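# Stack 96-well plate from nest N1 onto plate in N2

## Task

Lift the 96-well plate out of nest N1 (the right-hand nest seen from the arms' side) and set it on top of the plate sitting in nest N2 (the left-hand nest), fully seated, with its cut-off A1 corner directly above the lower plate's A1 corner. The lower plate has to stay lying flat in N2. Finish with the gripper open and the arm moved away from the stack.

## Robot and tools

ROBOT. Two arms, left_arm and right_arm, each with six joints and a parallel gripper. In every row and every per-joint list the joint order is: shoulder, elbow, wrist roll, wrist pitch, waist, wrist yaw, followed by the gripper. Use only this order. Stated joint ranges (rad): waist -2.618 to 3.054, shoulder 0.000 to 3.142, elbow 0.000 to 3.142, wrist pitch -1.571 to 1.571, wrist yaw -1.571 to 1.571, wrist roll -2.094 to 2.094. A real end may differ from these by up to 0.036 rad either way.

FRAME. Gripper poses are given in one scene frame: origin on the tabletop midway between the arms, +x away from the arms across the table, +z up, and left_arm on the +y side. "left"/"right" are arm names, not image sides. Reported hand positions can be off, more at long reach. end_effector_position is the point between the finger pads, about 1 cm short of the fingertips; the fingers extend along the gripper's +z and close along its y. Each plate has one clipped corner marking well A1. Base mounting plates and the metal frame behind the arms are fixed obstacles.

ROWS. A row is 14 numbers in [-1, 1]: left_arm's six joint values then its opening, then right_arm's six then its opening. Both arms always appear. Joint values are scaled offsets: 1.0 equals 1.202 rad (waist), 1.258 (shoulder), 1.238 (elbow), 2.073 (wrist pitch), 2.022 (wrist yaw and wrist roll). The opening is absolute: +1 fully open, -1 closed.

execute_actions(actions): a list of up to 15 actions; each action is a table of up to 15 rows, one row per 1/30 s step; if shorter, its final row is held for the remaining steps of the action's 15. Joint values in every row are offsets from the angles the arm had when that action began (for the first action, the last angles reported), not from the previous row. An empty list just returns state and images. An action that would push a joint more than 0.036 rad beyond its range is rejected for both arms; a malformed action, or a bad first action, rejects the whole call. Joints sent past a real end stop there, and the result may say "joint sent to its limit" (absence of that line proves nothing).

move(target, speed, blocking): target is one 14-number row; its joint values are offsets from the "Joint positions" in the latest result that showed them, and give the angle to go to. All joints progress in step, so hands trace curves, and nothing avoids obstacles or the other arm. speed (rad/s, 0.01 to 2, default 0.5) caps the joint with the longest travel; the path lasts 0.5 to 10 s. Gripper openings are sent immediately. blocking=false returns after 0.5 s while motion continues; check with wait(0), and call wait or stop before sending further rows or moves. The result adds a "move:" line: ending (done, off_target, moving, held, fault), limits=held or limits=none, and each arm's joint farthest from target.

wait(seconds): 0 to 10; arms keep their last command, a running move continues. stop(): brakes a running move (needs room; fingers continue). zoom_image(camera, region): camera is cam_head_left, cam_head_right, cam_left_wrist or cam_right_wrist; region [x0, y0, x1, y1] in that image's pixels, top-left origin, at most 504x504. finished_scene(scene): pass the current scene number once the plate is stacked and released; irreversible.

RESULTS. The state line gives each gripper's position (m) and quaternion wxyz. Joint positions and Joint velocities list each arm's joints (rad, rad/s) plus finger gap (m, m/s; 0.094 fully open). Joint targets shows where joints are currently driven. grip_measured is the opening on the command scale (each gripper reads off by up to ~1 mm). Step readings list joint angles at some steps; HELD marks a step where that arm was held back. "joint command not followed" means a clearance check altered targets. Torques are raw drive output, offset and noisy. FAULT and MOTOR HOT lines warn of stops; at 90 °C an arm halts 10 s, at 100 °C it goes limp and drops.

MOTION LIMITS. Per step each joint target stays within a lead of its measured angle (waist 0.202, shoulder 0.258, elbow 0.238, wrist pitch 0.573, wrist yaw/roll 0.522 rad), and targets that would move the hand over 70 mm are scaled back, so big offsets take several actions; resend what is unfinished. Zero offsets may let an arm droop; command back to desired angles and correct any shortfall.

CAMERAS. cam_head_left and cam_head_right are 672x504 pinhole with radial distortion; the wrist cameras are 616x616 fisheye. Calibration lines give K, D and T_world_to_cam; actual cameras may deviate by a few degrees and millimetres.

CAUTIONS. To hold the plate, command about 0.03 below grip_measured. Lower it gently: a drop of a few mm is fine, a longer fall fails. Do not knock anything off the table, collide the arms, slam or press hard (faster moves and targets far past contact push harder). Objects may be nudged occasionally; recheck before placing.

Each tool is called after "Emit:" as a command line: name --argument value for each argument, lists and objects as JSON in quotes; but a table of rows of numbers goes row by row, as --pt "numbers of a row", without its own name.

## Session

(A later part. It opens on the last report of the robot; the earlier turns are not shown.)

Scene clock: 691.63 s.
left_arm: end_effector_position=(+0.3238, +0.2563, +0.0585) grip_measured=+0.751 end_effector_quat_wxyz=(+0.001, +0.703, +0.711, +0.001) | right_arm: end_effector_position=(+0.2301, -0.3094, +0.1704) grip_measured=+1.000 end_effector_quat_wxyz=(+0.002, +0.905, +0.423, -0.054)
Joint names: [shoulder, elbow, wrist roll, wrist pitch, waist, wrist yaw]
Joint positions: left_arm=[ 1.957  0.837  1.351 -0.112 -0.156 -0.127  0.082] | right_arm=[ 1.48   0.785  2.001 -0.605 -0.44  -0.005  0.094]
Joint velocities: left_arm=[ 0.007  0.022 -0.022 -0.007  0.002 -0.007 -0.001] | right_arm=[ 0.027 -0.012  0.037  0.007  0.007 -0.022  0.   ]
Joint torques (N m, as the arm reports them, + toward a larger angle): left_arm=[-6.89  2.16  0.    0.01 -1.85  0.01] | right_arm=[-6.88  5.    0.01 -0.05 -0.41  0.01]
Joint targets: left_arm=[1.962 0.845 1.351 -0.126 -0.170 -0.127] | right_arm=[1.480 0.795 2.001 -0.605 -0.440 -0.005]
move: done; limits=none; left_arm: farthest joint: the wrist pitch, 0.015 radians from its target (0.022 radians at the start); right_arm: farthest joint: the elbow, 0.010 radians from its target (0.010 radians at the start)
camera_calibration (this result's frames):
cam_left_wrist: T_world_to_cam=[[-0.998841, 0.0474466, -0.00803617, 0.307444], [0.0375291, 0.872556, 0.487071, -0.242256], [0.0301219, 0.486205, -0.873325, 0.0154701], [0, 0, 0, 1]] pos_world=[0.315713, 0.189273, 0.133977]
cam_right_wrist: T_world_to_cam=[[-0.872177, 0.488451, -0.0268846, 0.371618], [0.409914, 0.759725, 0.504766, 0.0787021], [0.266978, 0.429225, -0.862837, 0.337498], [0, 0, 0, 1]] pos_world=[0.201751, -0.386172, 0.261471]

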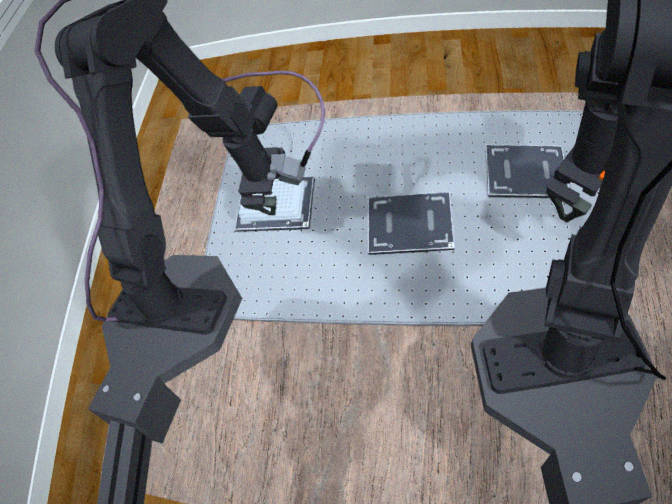

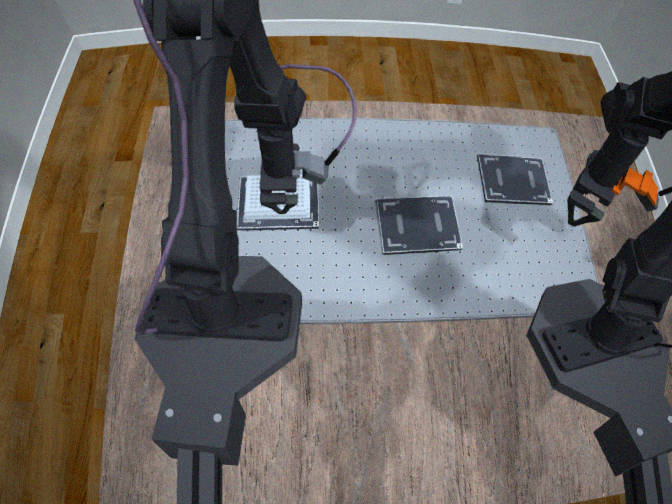

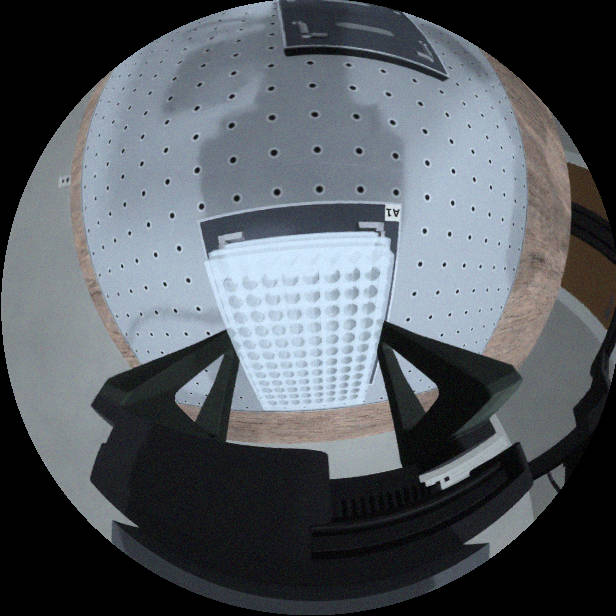

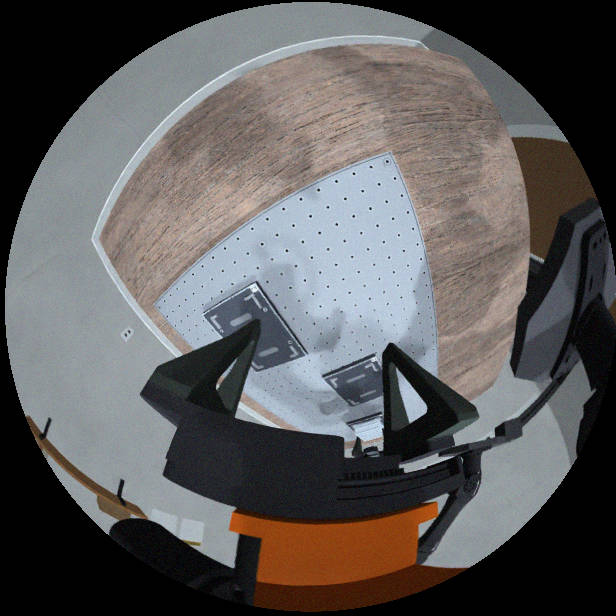

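Emit:
move --target '[0.003,0.0065,0,0,-0.0142,0,0.71, 0,0.008,0,0,0,0,1.0]' --speed 0.02

Scene clock: 751.37 s.
left_arm: end_effector_position=(+0.3237, +0.2563, +0.0585) grip_measured=+0.751 end_effector_quat_wxyz=(+0.001, +0.703, +0.711, +0.001) | right_arm: end_effector_position=(+0.2301, -0.3094, +0.1704) grip_measured=+1.000 end_effector_quat_wxyz=(+0.002, +0.905, +0.423, -0.054)
Joint names: [shoulder, elbow, wrist roll, wrist pitch, waist, wrist yaw]
Joint positions: left_arm=[ 1.957  0.837  1.351 -0.112 -0.156 -0.127  0.082] | right_arm=[ 1.48   0.785  2.001 -0.605 -0.44  -0.005  0.094]
Joint velocities: left_arm=[-0.017 -0.022 -0.022  0.051 -0.002 -0.095 -0.001] | right_arm=[-0.007 -0.012  0.037 -0.022 -0.007 -0.037  0.   ]
Joint torques (N m, as the arm reports them, + toward a larger angle): left_arm=[-6.97  2.16  0.    0.15 -2.02  0.01] | right_arm=[-6.86  4.97  0.01 -0.06 -0.39  0.02]
Joint targets: left_arm=[1.961 0.845 1.351 -0.112 -0.173 -0.127] | right_arm=[1.480 0.795 2.001 -0.605 -0.440 -0.005]
move: done; limits=none; left_arm: farthest joint: the waist, 0.017 radians from its target (0.017 radians at the start); right_arm: farthest joint: the elbow, 0.010 radians from its target (0.010 radians at the start)
camera_calibration (this result's frames):
cam_left_wrist: T_world_to_cam=[[-0.998842, 0.0474955, -0.00766274, 0.307316], [0.0377516, 0.872515, 0.487126, -0.242334], [0.0298222, 0.486272, -0.873298, 0.0155414], [0, 0, 0, 1]] pos_world=[0.315646, 0.189287, 0.133974]
cam_right_wrist: T_world_to_cam=[[-0.872177, 0.488451, -0.0268846, 0.371618], [0.409914, 0.759725, 0.504766, 0.0787021], [0.266978, 0.429225, -0.862837, 0.337498], [0, 0, 0, 1]] pos_world=[0.201751, -0.386172, 0.261471]

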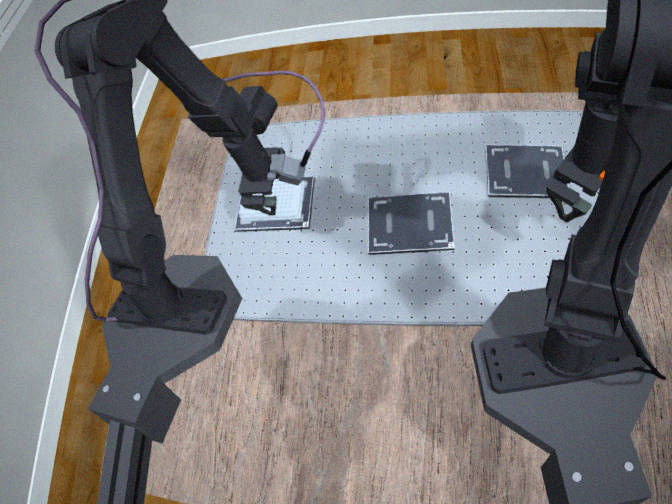

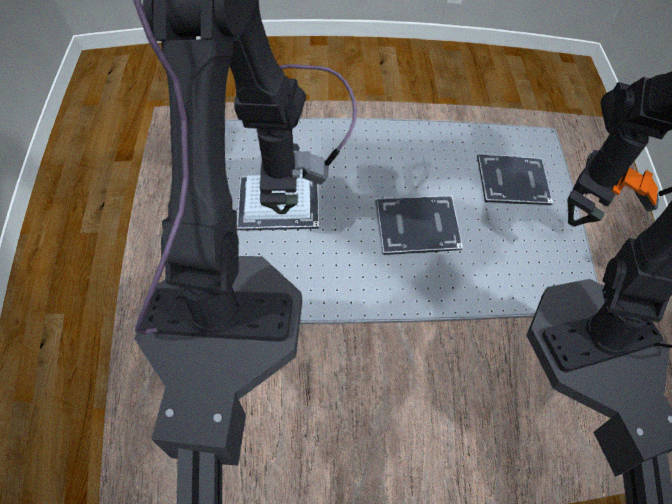

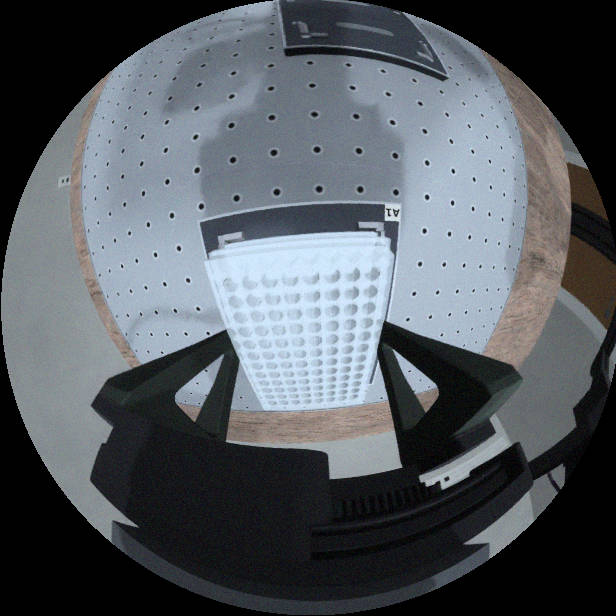

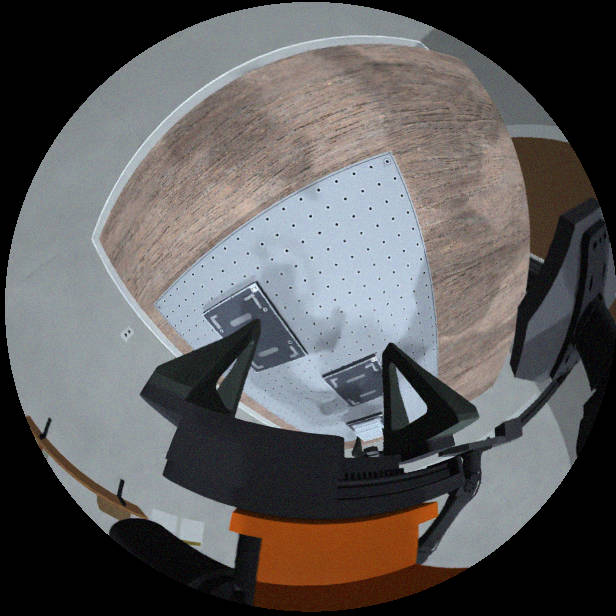

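Emit:
move --target '[-0.0238,0.0065,0,0,-0.0125,0,0.71, 0,0.008,0,0,0,0,1.0]' --speed 0.04

Scene clock: 755.10 s.
left_arm: end_effector_position=(+0.3237, +0.2563, +0.0585) grip_measured=+0.751 end_effector_quat_wxyz=(+0.001, +0.703, +0.711, +0.001) | right_arm: end_effector_position=(+0.2301, -0.3094, +0.1704) grip_measured=+1.000 end_effector_quat_wxyz=(+0.002, +0.905, +0.423, -0.054)
Joint names: [shoulder, elbow, wrist roll, wrist pitch, waist, wrist yaw]
Joint positions: left_arm=[ 1.957  0.837  1.351 -0.112 -0.156 -0.127  0.082] | right_arm=[ 1.48   0.785  2.001 -0.605 -0.44  -0.005  0.094]
Joint velocities: left_arm=[-0.002 -0.007 -0.037 -0.051  0.007 -0.022  0.001] | right_arm=[-0.007 -0.007  0.037  0.022 -0.017 -0.051  0.   ]
Joint torques (N m, as the arm reports them, + toward a larger angle): left_arm=[-9.31  2.16  0.    0.15 -1.89  0.01] | right_arm=[-6.83  4.99  0.01 -0.05 -0.41  0.02]
Joint targets: left_arm=[1.927 0.845 1.351 -0.112 -0.171 -0.127] | right_arm=[1.480 0.795 2.001 -0.605 -0.440 -0.005]
move: off_target (left_arm); limits=none; left_arm: farthest joint: the shoulder, 0.030 radians from its target (0.030 radians at the start); right_arm: farthest joint: the elbow, 0.010 radians from its target (0.010 radians at the start)
camera_calibration (this result's frames):
cam_left_wrist: T_world_to_cam=[[-0.998842, 0.0474955, -0.00766274, 0.307316], [0.0377516, 0.872515, 0.487126, -0.242334], [0.0298222, 0.486272, -0.873298, 0.0155414], [0, 0, 0, 1]] pos_world=[0.315646, 0.189287, 0.133974]
cam_right_wrist: T_world_to_cam=[[-0.872177, 0.488451, -0.0268846, 0.371618], [0.409914, 0.759725, 0.504766, 0.0787021], [0.266978, 0.429225, -0.862837, 0.337498], [0, 0, 0, 1]] pos_world=[0.201751, -0.386172, 0.261471]

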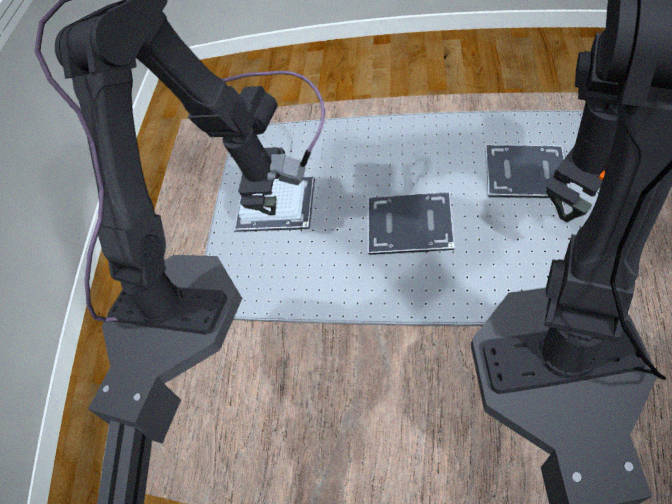

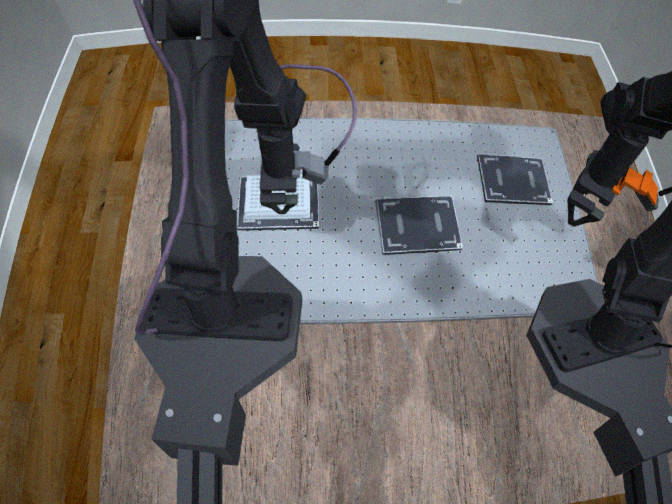

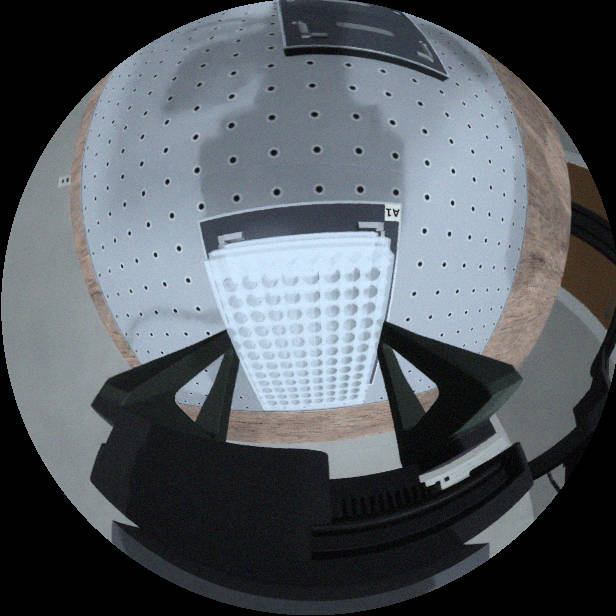

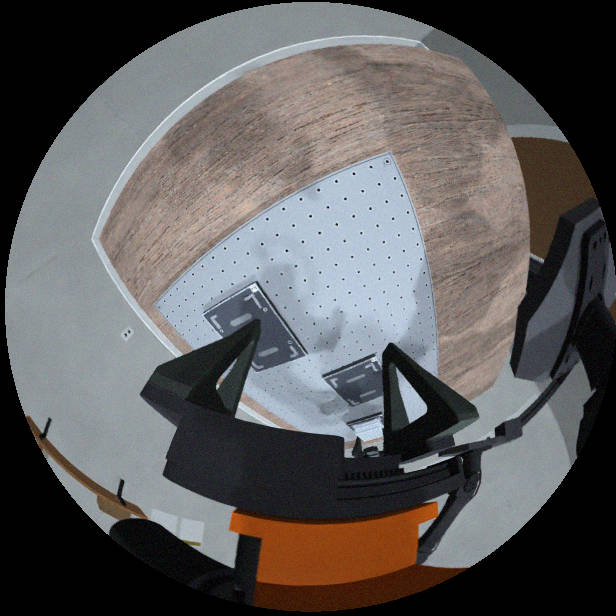

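Emit:
move --target '[-0.029,0.0065,0,0,-0.0165,0,0.71, 0,0.008,0,0,0,0,1.0]' --speed 0.04

Scene clock: 761.03 s.
left_arm: end_effector_position=(+0.3271, +0.2532, +0.0623) grip_measured=+0.751 end_effector_quat_wxyz=(+0.008, +0.705, +0.709, +0.004) | right_arm: end_effector_position=(+0.2301, -0.3094, +0.1704) grip_measured=+1.000 end_effector_quat_wxyz=(+0.002, +0.905, +0.423, -0.054)
Joint names: [shoulder, elbow, wrist roll, wrist pitch, waist, wrist yaw]
Joint positions: left_arm=[ 1.944  0.837  1.351 -0.112 -0.164 -0.127  0.082] | right_arm=[ 1.48   0.785  2.001 -0.605 -0.44  -0.005  0.094]
Joint velocities: left_arm=[-0.007  0.022 -0.007 -0.081 -0.002  0.095 -0.   ] | right_arm=[-0.007  0.002  0.037 -0.022  0.017 -0.007  0.   ]
Joint torques (N m, as the arm reports them, + toward a larger angle): left_arm=[-8.79  2.36  0.    0.13 -1.85  0.02] | right_arm=[-6.86  5.01  0.01 -0.06 -0.41  0.02]
Joint targets: left_arm=[1.921 0.845 1.351 -0.112 -0.176 -0.127] | right_arm=[1.480 0.795 2.001 -0.605 -0.440 -0.005]
move: off_target (left_arm); limits=none; left_arm: farthest joint: the shoulder, 0.023 radians from its target (0.037 radians at the start); right_arm: farthest joint: the elbow, 0.010 radians from its target (0.010 radians at the start)
camera_calibration (this result's frames):
cam_left_wrist: T_world_to_cam=[[-0.998376, 0.0528469, -0.021292, 0.310222], [0.0359998, 0.874778, 0.483185, -0.241431], [0.0441606, 0.481633, -0.87526, 0.0168363], [0, 0, 0, 1]] pos_world=[0.317666, 0.186695, 0.137997]
cam_right_wrist: T_world_to_cam=[[-0.872177, 0.488451, -0.0268846, 0.371618], [0.409914, 0.759725, 0.504766, 0.0787021], [0.266978, 0.429225, -0.862837, 0.337498], [0, 0, 0, 1]] pos_world=[0.201751, -0.386172, 0.261471]

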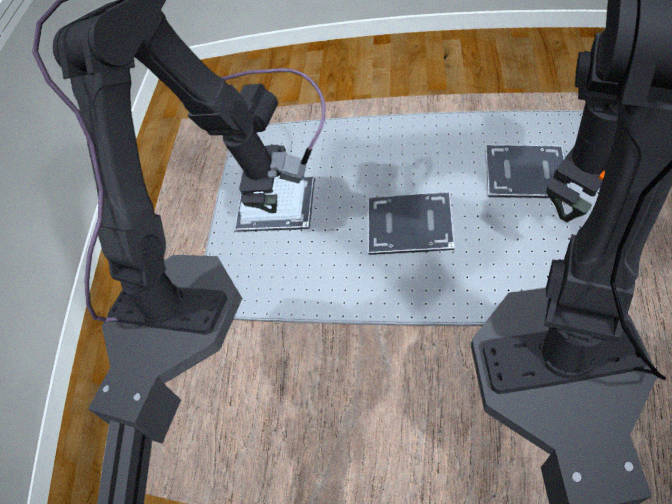

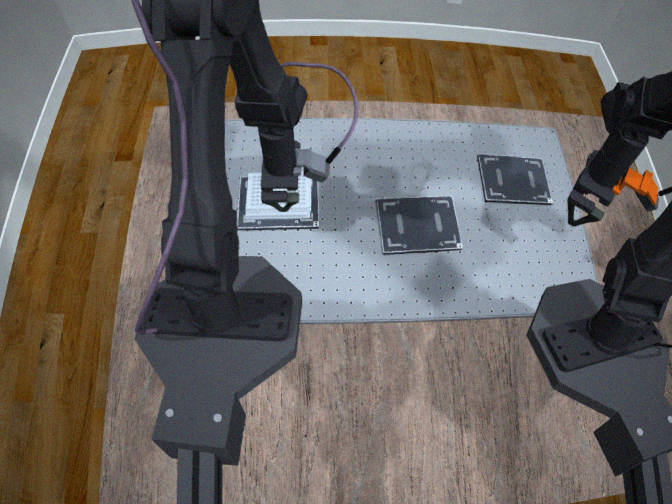

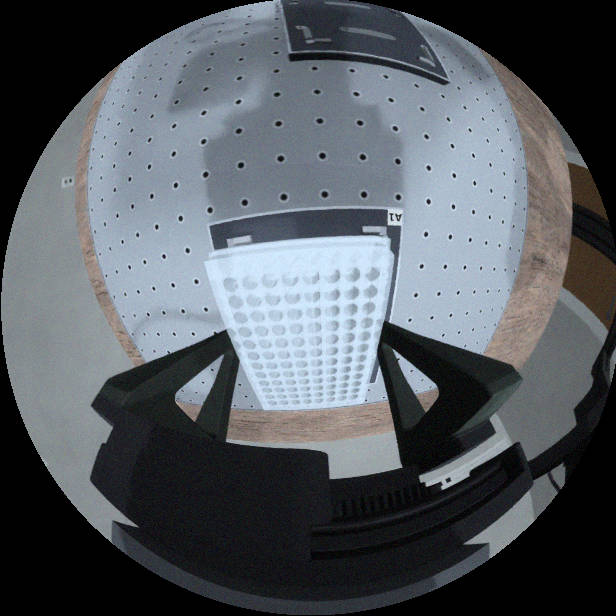

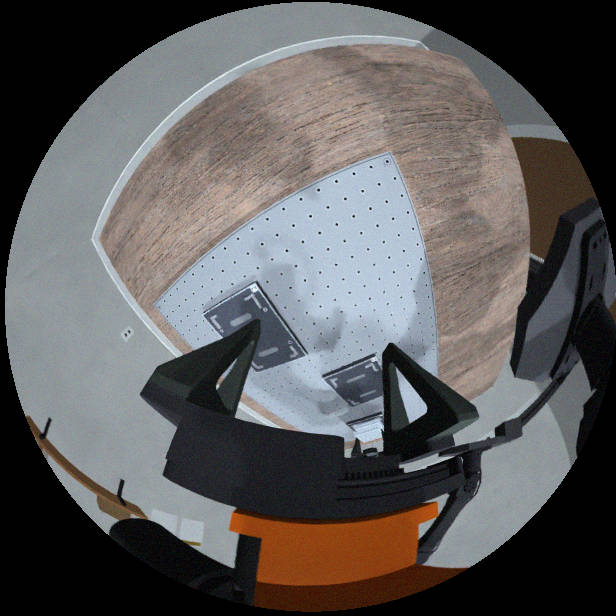

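Emit:
move --target '[0.002,0.0065,0,0,-0.0183,0,0.71, 0,0.008,0,0,0,0,1.0]' --speed 0.04

Scene clock: 775.43 s.
left_arm: end_effector_position=(+0.3266, +0.2499, +0.0627) grip_measured=+0.751 end_effector_quat_wxyz=(+0.009, +0.708, +0.706, +0.003) | right_arm: end_effector_position=(+0.2301, -0.3094, +0.1704) grip_measured=+1.000 end_effector_quat_wxyz=(+0.002, +0.905, +0.423, -0.054)
Joint names: [shoulder, elbow, wrist roll, wrist pitch, waist, wrist yaw]
Joint positions: left_arm=[ 1.944  0.837  1.351 -0.112 -0.173 -0.128  0.082] | right_arm=[ 1.48   0.785  2.001 -0.605 -0.44  -0.005  0.094]
Joint velocities: left_arm=[-0.017  0.017 -0.007 -0.037  0.002 -0.11  -0.001] | right_arm=[ 0.002  0.012 -0.051  0.007 -0.007 -0.066  0.   ]
Joint torques (N m, as the arm reports them, + toward a larger angle): left_arm=[-7.05  2.26  0.    0.17 -1.81  0.02] | right_arm=[-6.89  4.99  0.02 -0.05 -0.43  0.02]
Joint targets: left_arm=[1.946 0.845 1.351 -0.112 -0.185 -0.127] | right_arm=[1.480 0.795 2.001 -0.605 -0.440 -0.005]
move: done; limits=none; left_arm: farthest joint: the waist, 0.013 radians from its target (0.022 radians at the start); right_arm: farthest joint: the elbow, 0.010 radians from its target (0.010 radians at the start)
camera_calibration (this result's frames):
cam_left_wrist: T_world_to_cam=[[-0.997853, 0.0616916, -0.0220053, 0.307536], [0.0435489, 0.875839, 0.480634, -0.241234], [0.0489242, 0.478644, -0.876645, 0.0180863], [0, 0, 0, 1]] pos_world=[0.316496, 0.183653, 0.138568]
cam_right_wrist: T_world_to_cam=[[-0.872177, 0.488451, -0.0268846, 0.371618], [0.409914, 0.759725, 0.504766, 0.0787021], [0.266978, 0.429225, -0.862837, 0.337498], [0, 0, 0, 1]] pos_world=[0.201751, -0.386172, 0.261471]

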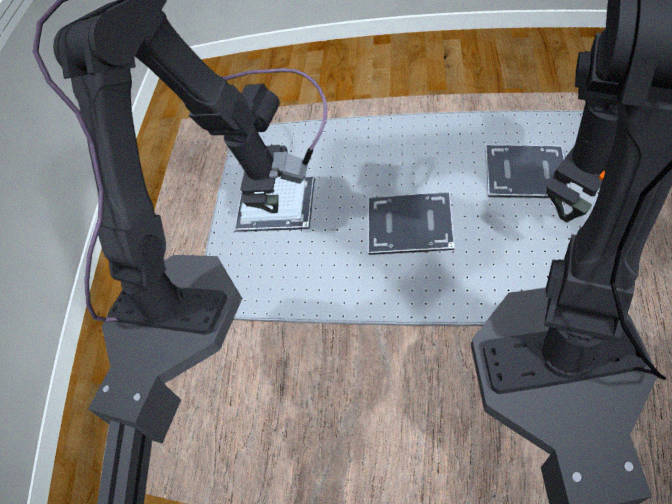

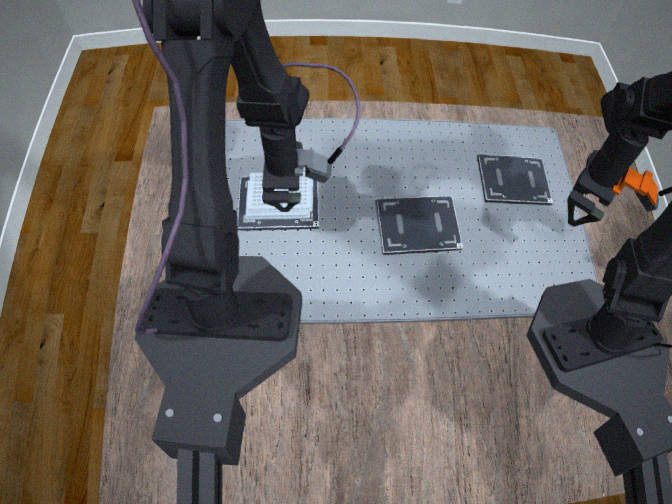

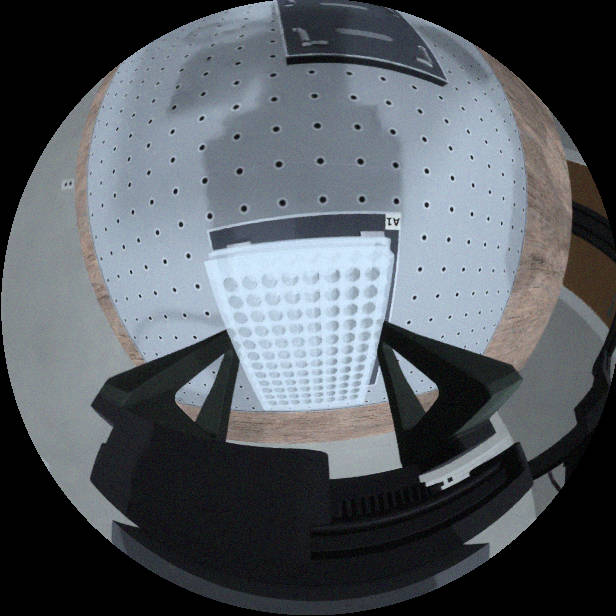

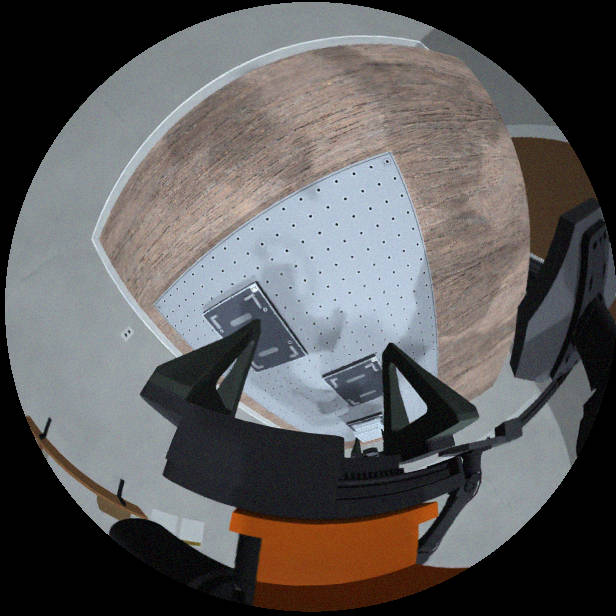

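Emit:
move --target '[0.002,0.0065,0,0,0.0127,0,0.71, 0,0.008,0,0,0,0,1.0]' --speed 0.02

Scene clock: 778.33 s.
left_arm: end_effector_position=(+0.3271, +0.2532, +0.0623) grip_measured=+0.751 end_effector_quat_wxyz=(+0.008, +0.705, +0.709, +0.004) | right_arm: end_effector_position=(+0.2301, -0.3094, +0.1704) grip_measured=+1.000 end_effector_quat_wxyz=(+0.002, +0.905, +0.423, -0.054)
Joint names: [shoulder, elbow, wrist roll, wrist pitch, waist, wrist yaw]
Joint positions: left_arm=[ 1.944  0.837  1.351 -0.112 -0.164 -0.128  0.082] | right_arm=[ 1.48   0.785  2.001 -0.605 -0.44  -0.005  0.094]
Joint velocities: left_arm=[-0.007 -0.032 -0.037 -0.037  0.007 -0.095  0.001] | right_arm=[ 0.002  0.002 -0.007 -0.037 -0.017 -0.066  0.   ]
Joint torques (N m, as the arm reports them, + toward a larger angle): left_arm=[-7.06  2.24  0.    0.17 -0.52  0.01] | right_arm=[-6.89  4.99  0.01 -0.05 -0.42  0.02]
Joint targets: left_arm=[1.946 0.845 1.351 -0.112 -0.158 -0.128] | right_arm=[1.480 0.795 2.001 -0.605 -0.440 -0.005]
move: done; limits=none; left_arm: farthest joint: the elbow, 0.008 radians from its target (0.008 radians at the start); right_arm: farthest joint: the elbow, 0.010 radians from its target (0.010 radians at the start)
camera_calibration (this result's frames):
cam_left_wrist: T_world_to_cam=[[-0.998355, 0.0532023, -0.0213789, 0.310128], [0.0362585, 0.874649, 0.483398, -0.241442], [0.044417, 0.481828, -0.875139, 0.0167429], [0, 0, 0, 1]] pos_world=[0.317628, 0.18661, 0.137995]
cam_right_wrist: T_world_to_cam=[[-0.872177, 0.488451, -0.0268846, 0.371618], [0.409914, 0.759725, 0.504766, 0.0787021], [0.266978, 0.429225, -0.862837, 0.337498], [0, 0, 0, 1]] pos_world=[0.201751, -0.386172, 0.261471]

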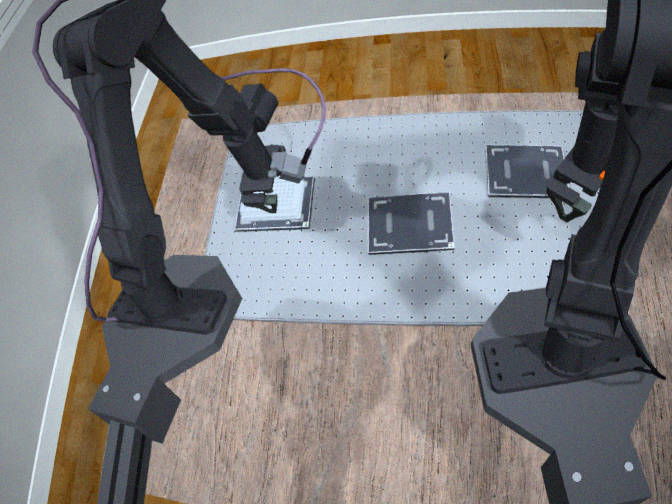

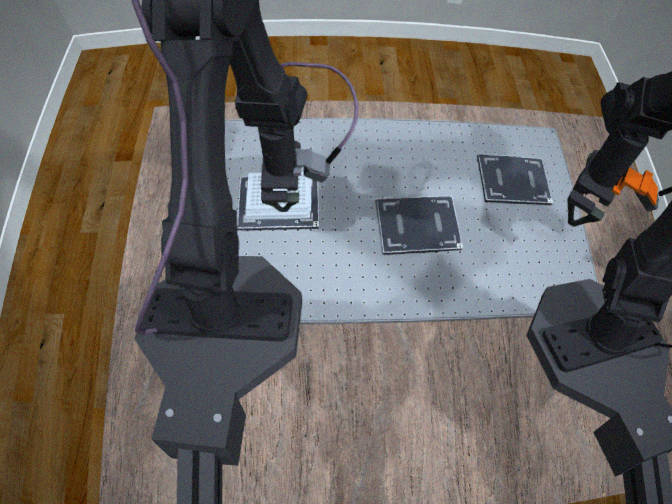

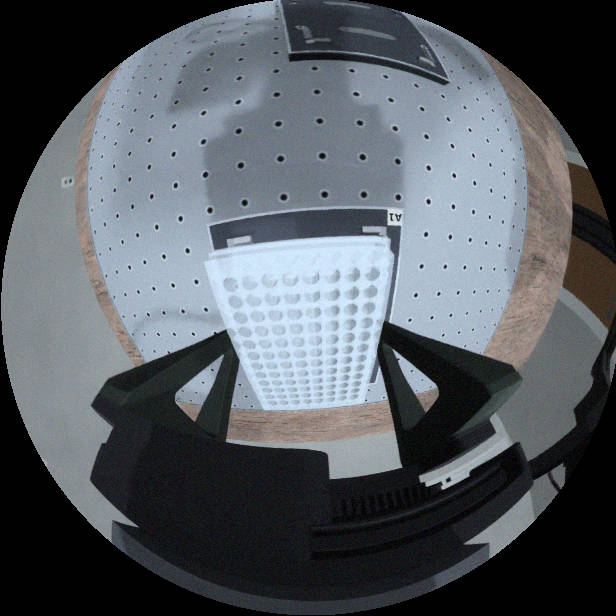

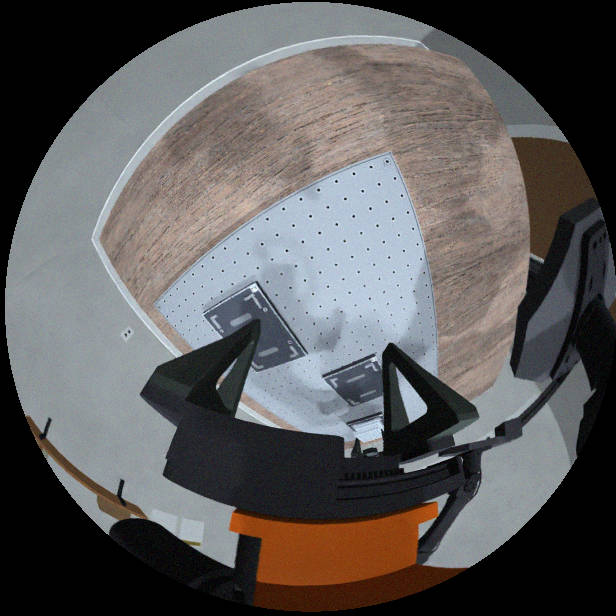

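Emit:
move --target '[0.002,0.0065,0,0,0.0085,0,0.71, 0,0.008,0,0,0,0,1.0]' --speed 0.015

Scene clock: 781.40 s.
left_arm: end_effector_position=(+0.3271, +0.2532, +0.0623) grip_measured=+0.751 end_effector_quat_wxyz=(+0.008, +0.705, +0.709, +0.004) | right_arm: end_effector_position=(+0.2301, -0.3094, +0.1704) grip_measured=+1.000 end_effector_quat_wxyz=(+0.002, +0.905, +0.423, -0.054)
Joint names: [shoulder, elbow, wrist roll, wrist pitch, waist, wrist yaw]
Joint positions: left_arm=[ 1.944  0.837  1.351 -0.112 -0.164 -0.128  0.082] | right_arm=[ 1.48   0.785  2.001 -0.605 -0.44  -0.005  0.094]
Joint velocities: left_arm=[-0.017  0.007 -0.051  0.051 -0.017 -0.066 -0.001] | right_arm=[ 0.002 -0.022 -0.051 -0.037 -0.012  0.037  0.   ]
Joint torques (N m, as the arm reports them, + toward a larger angle): left_arm=[-7.05  2.25  0.    0.17 -0.25  0.01] | right_arm=[-6.88  4.98  0.01 -0.05 -0.41  0.01]
Joint targets: left_arm=[1.946 0.845 1.351 -0.112 -0.154 -0.128] | right_arm=[1.480 0.795 2.001 -0.605 -0.440 -0.005]
move: done; limits=none; left_arm: farthest joint: the waist, 0.010 radians from its target (0.010 radians at the start); right_arm: farthest joint: the elbow, 0.010 radians from its target (0.010 radians at the start)
camera_calibration (this result's frames):
cam_left_wrist: T_world_to_cam=[[-0.998355, 0.0532023, -0.0213789, 0.310128], [0.0362585, 0.874649, 0.483398, -0.241442], [0.044417, 0.481828, -0.875139, 0.0167429], [0, 0, 0, 1]] pos_world=[0.317628, 0.18661, 0.137995]
cam_right_wrist: T_world_to_cam=[[-0.872177, 0.488451, -0.0268846, 0.371618], [0.409914, 0.759725, 0.504766, 0.0787021], [0.266978, 0.429225, -0.862837, 0.337498], [0, 0, 0, 1]] pos_world=[0.201751, -0.386172, 0.261471]

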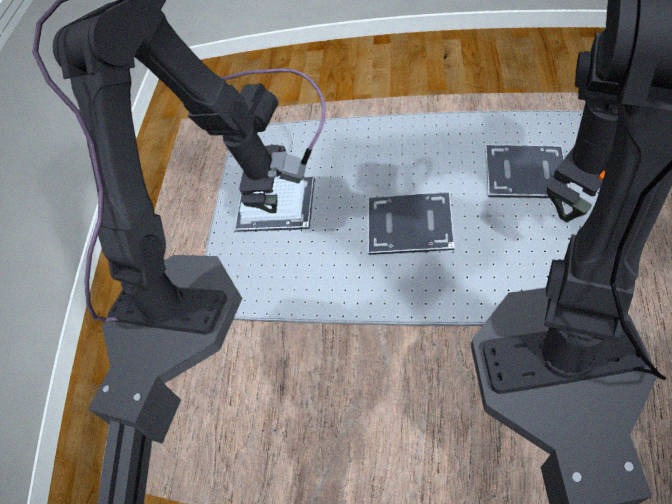

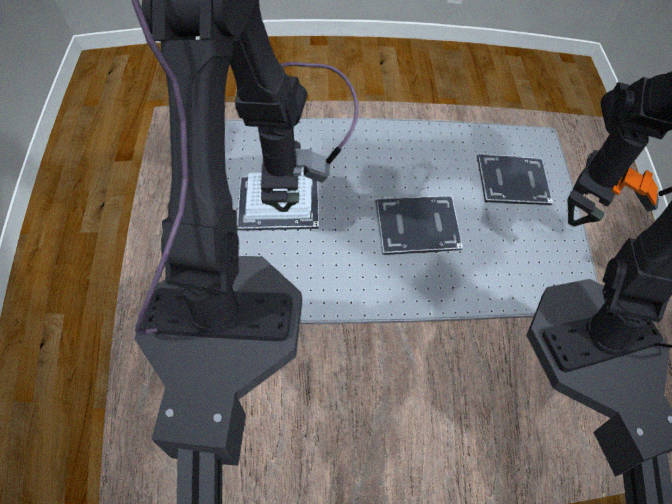

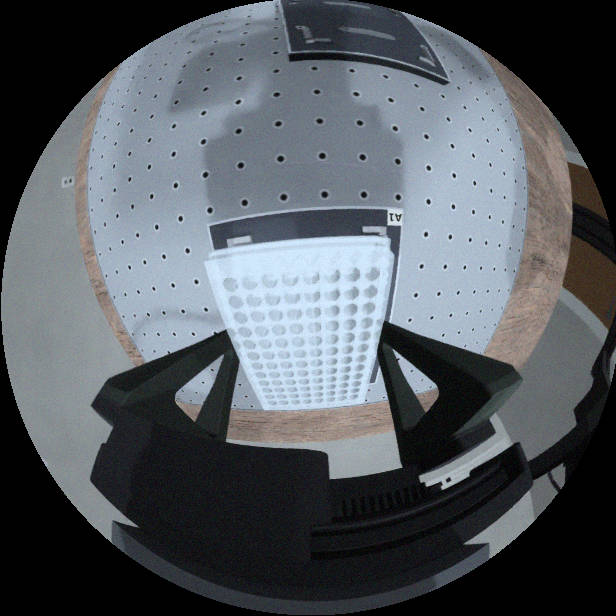

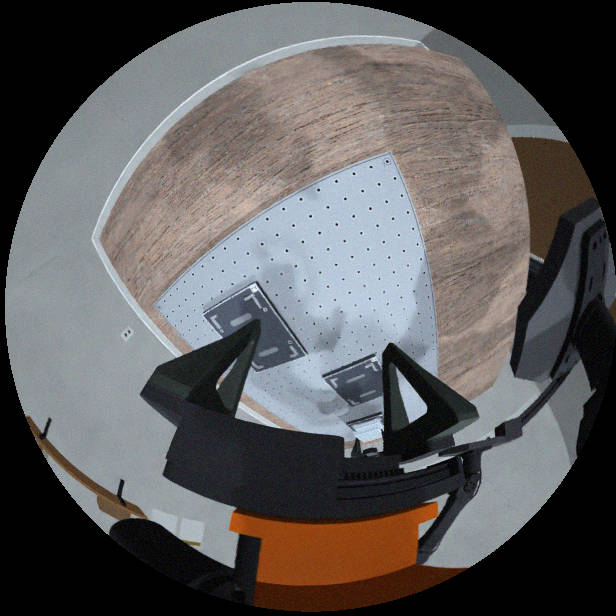

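Emit:
move --target '[0.002,0.0065,0,0,0.003,-0.0101,0.71, 0,0.008,0,0,0,0,1.0]' --speed 0.03

Scene clock: 790.97 s.
left_arm: end_effector_position=(+0.3278, +0.2565, +0.0623) grip_measured=+0.751 end_effector_quat_wxyz=(+0.002, +0.705, +0.709, +0.012) | right_arm: end_effector_position=(+0.2301, -0.3094, +0.1704) grip_measured=+1.000 end_effector_quat_wxyz=(+0.002, +0.905, +0.423, -0.054)
Joint names: [shoulder, elbow, wrist roll, wrist pitch, waist, wrist yaw]
Joint positions: left_arm=[ 1.944  0.837  1.351 -0.112 -0.164 -0.147  0.082] | right_arm=[ 1.48   0.785  2.001 -0.605 -0.44  -0.005  0.094]
Joint velocities: left_arm=[-0.007  0.007 -0.066 -0.007 -0.002  0.037  0.   ] | right_arm=[-0.007  0.012 -0.007 -0.051 -0.012 -0.051  0.   ]
Joint torques (N m, as the arm reports them, + toward a larger angle): left_arm=[-7.06  2.25  0.    0.17 -0.67  0.01] | right_arm=[-6.88  5.01  0.01 -0.05 -0.39  0.02]
Joint targets: left_arm=[1.946 0.845 1.351 -0.112 -0.160 -0.148] | right_arm=[1.480 0.795 2.001 -0.605 -0.440 -0.005]
move: done; limits=none; left_arm: farthest joint: the elbow, 0.008 radians from its target (0.008 radians at the start); right_arm: farthest joint: the elbow, 0.010 radians from its target (0.010 radians at the start)
camera_calibration (this result's frames):
cam_left_wrist: T_world_to_cam=[[-0.998279, 0.0533098, -0.0244472, 0.310814], [0.0339806, 0.865501, 0.499753, -0.242312], [0.0478008, 0.498062, -0.865823, 0.00927877], [0, 0, 0, 1]] pos_world=[0.318069, 0.18853, 0.136728]
cam_right_wrist: T_world_to_cam=[[-0.872177, 0.488451, -0.0268846, 0.371618], [0.409914, 0.759725, 0.504766, 0.0787021], [0.266978, 0.429225, -0.862837, 0.337498], [0, 0, 0, 1]] pos_world=[0.201751, -0.386172, 0.261471]

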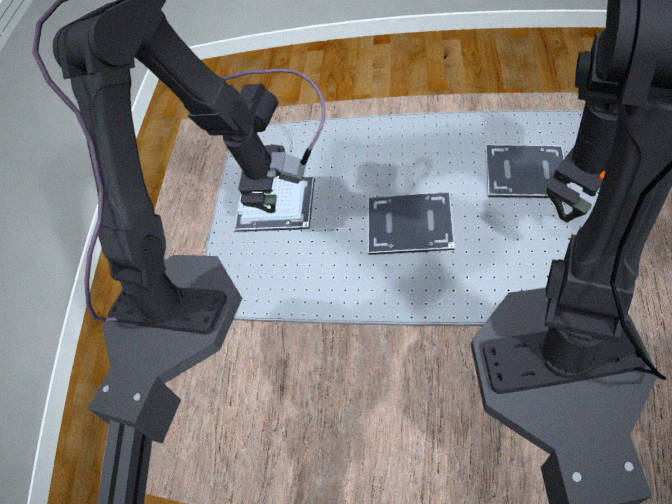

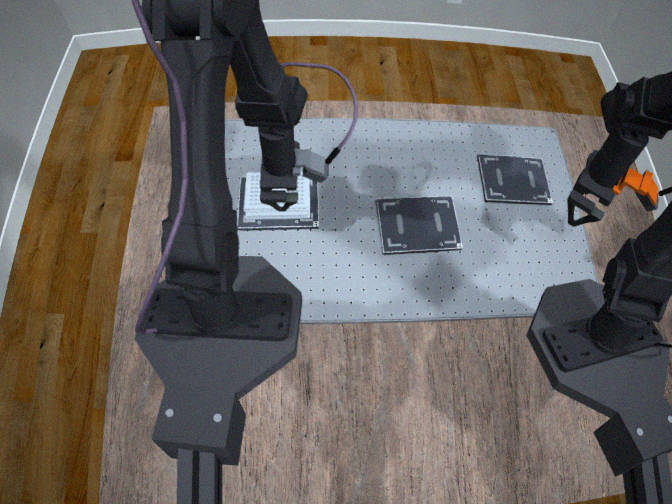

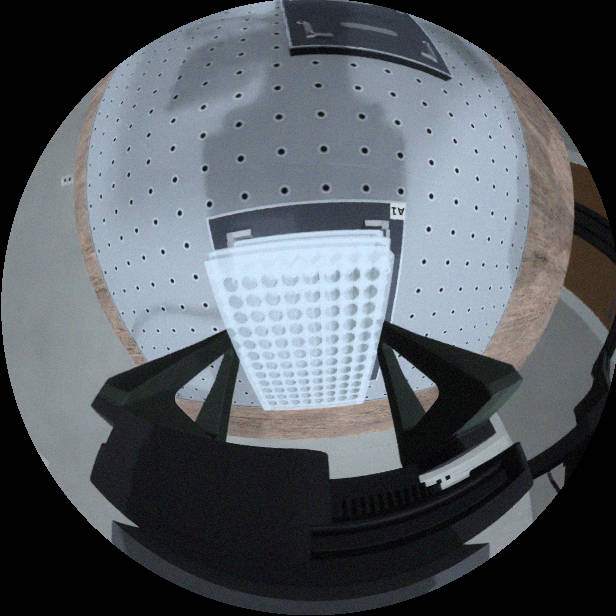

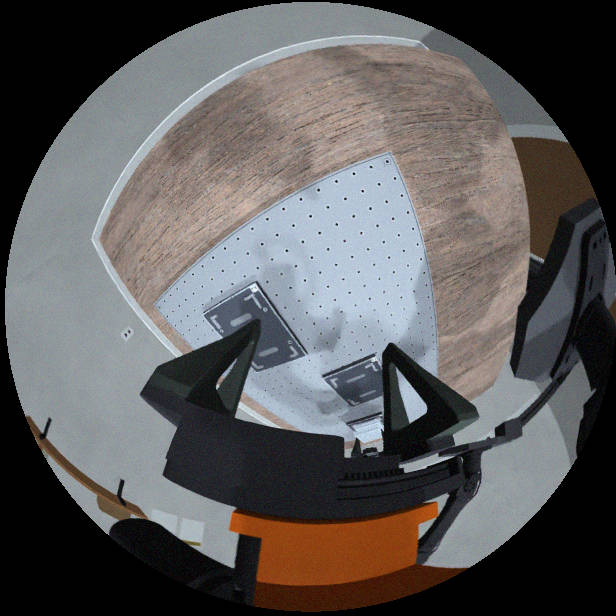

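Emit:
move --target '[0.002,0.0065,0,0,0.003,0.014,0.71, 0,0.008,0,0,0,0,1.0]' --speed 0.03

Scene clock: 795.30 s.
left_arm: end_effector_position=(+0.3273, +0.2540, +0.0623) grip_measured=+0.751 end_effector_quat_wxyz=(+0.006, +0.705, +0.709, +0.006) | right_arm: end_effector_position=(+0.2301, -0.3094, +0.1704) grip_measured=+1.000 end_effector_quat_wxyz=(+0.002, +0.905, +0.423, -0.054)
Joint names: [shoulder, elbow, wrist roll, wrist pitch, waist, wrist yaw]
Joint positions: left_arm=[ 1.944  0.837  1.351 -0.112 -0.164 -0.133  0.082] | right_arm=[ 1.48   0.785  2.001 -0.605 -0.44  -0.005  0.094]
Joint velocities: left_arm=[ 0.017 -0.007  0.051 -0.022  0.007 -0.066 -0.   ] | right_arm=[-0.012  0.007 -0.022 -0.007  0.007 -0.022  0.   ]
Joint torques (N m, as the arm reports them, + toward a larger angle): left_arm=[-7.04  2.24  0.    0.17 -0.68  0.17] | right_arm=[-6.87  4.97  0.01 -0.06 -0.39  0.01]
Joint targets: left_arm=[1.946 0.845 1.351 -0.112 -0.160 -0.119] | right_arm=[1.480 0.795 2.001 -0.605 -0.440 -0.005]
move: done; limits=none; left_arm: farthest joint: the wrist yaw, 0.014 radians from its target (0.029 radians at the start); right_arm: farthest joint: the elbow, 0.010 radians from its target (0.010 radians at the start)
camera_calibration (this result's frames):
cam_left_wrist: T_world_to_cam=[[-0.998336, 0.0532247, -0.0221769, 0.310308], [0.0356723, 0.8723, 0.487668, -0.241681], [0.0453009, 0.486065, -0.872748, 0.014804], [0, 0, 0, 1]] pos_world=[0.317742, 0.187107, 0.137662]
cam_right_wrist: T_world_to_cam=[[-0.872177, 0.488451, -0.0268846, 0.371618], [0.409914, 0.759725, 0.504766, 0.0787021], [0.266978, 0.429225, -0.862837, 0.337498], [0, 0, 0, 1]] pos_world=[0.201751, -0.386172, 0.261471]

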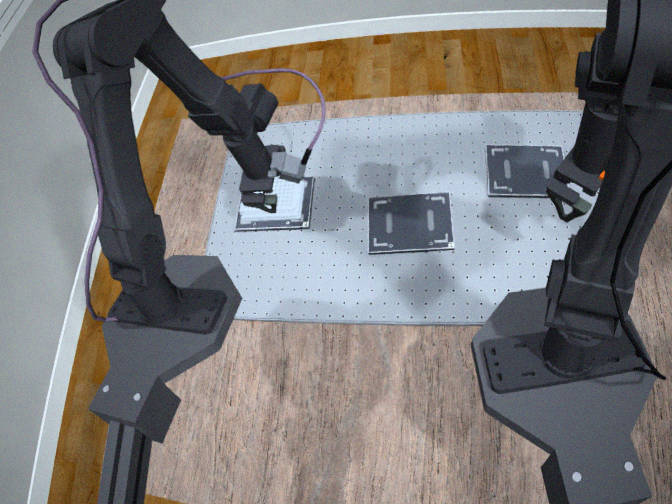

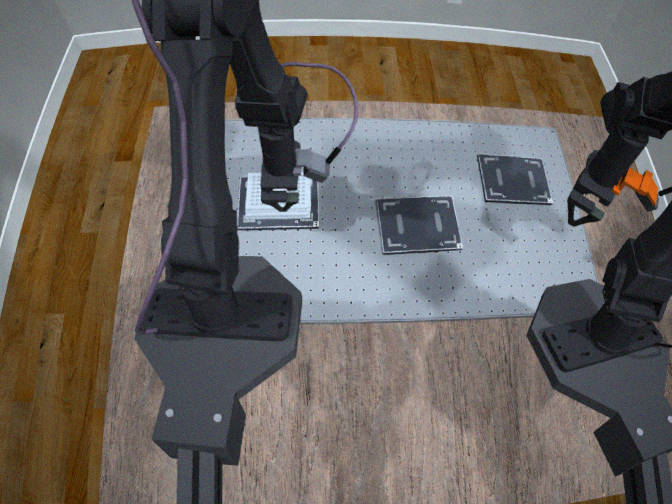

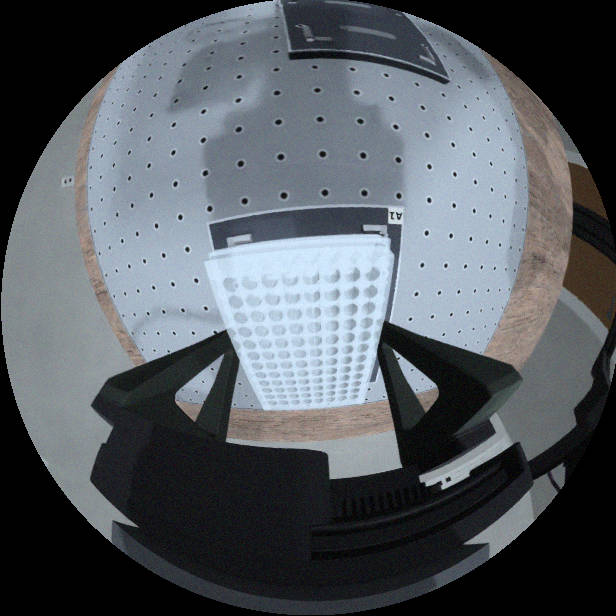

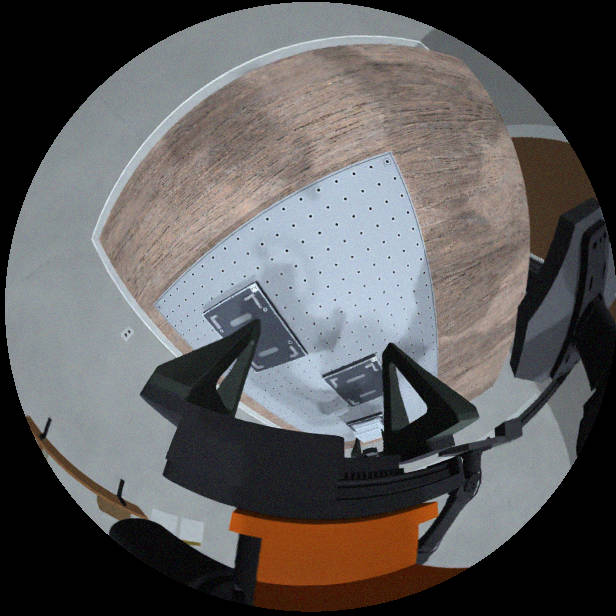

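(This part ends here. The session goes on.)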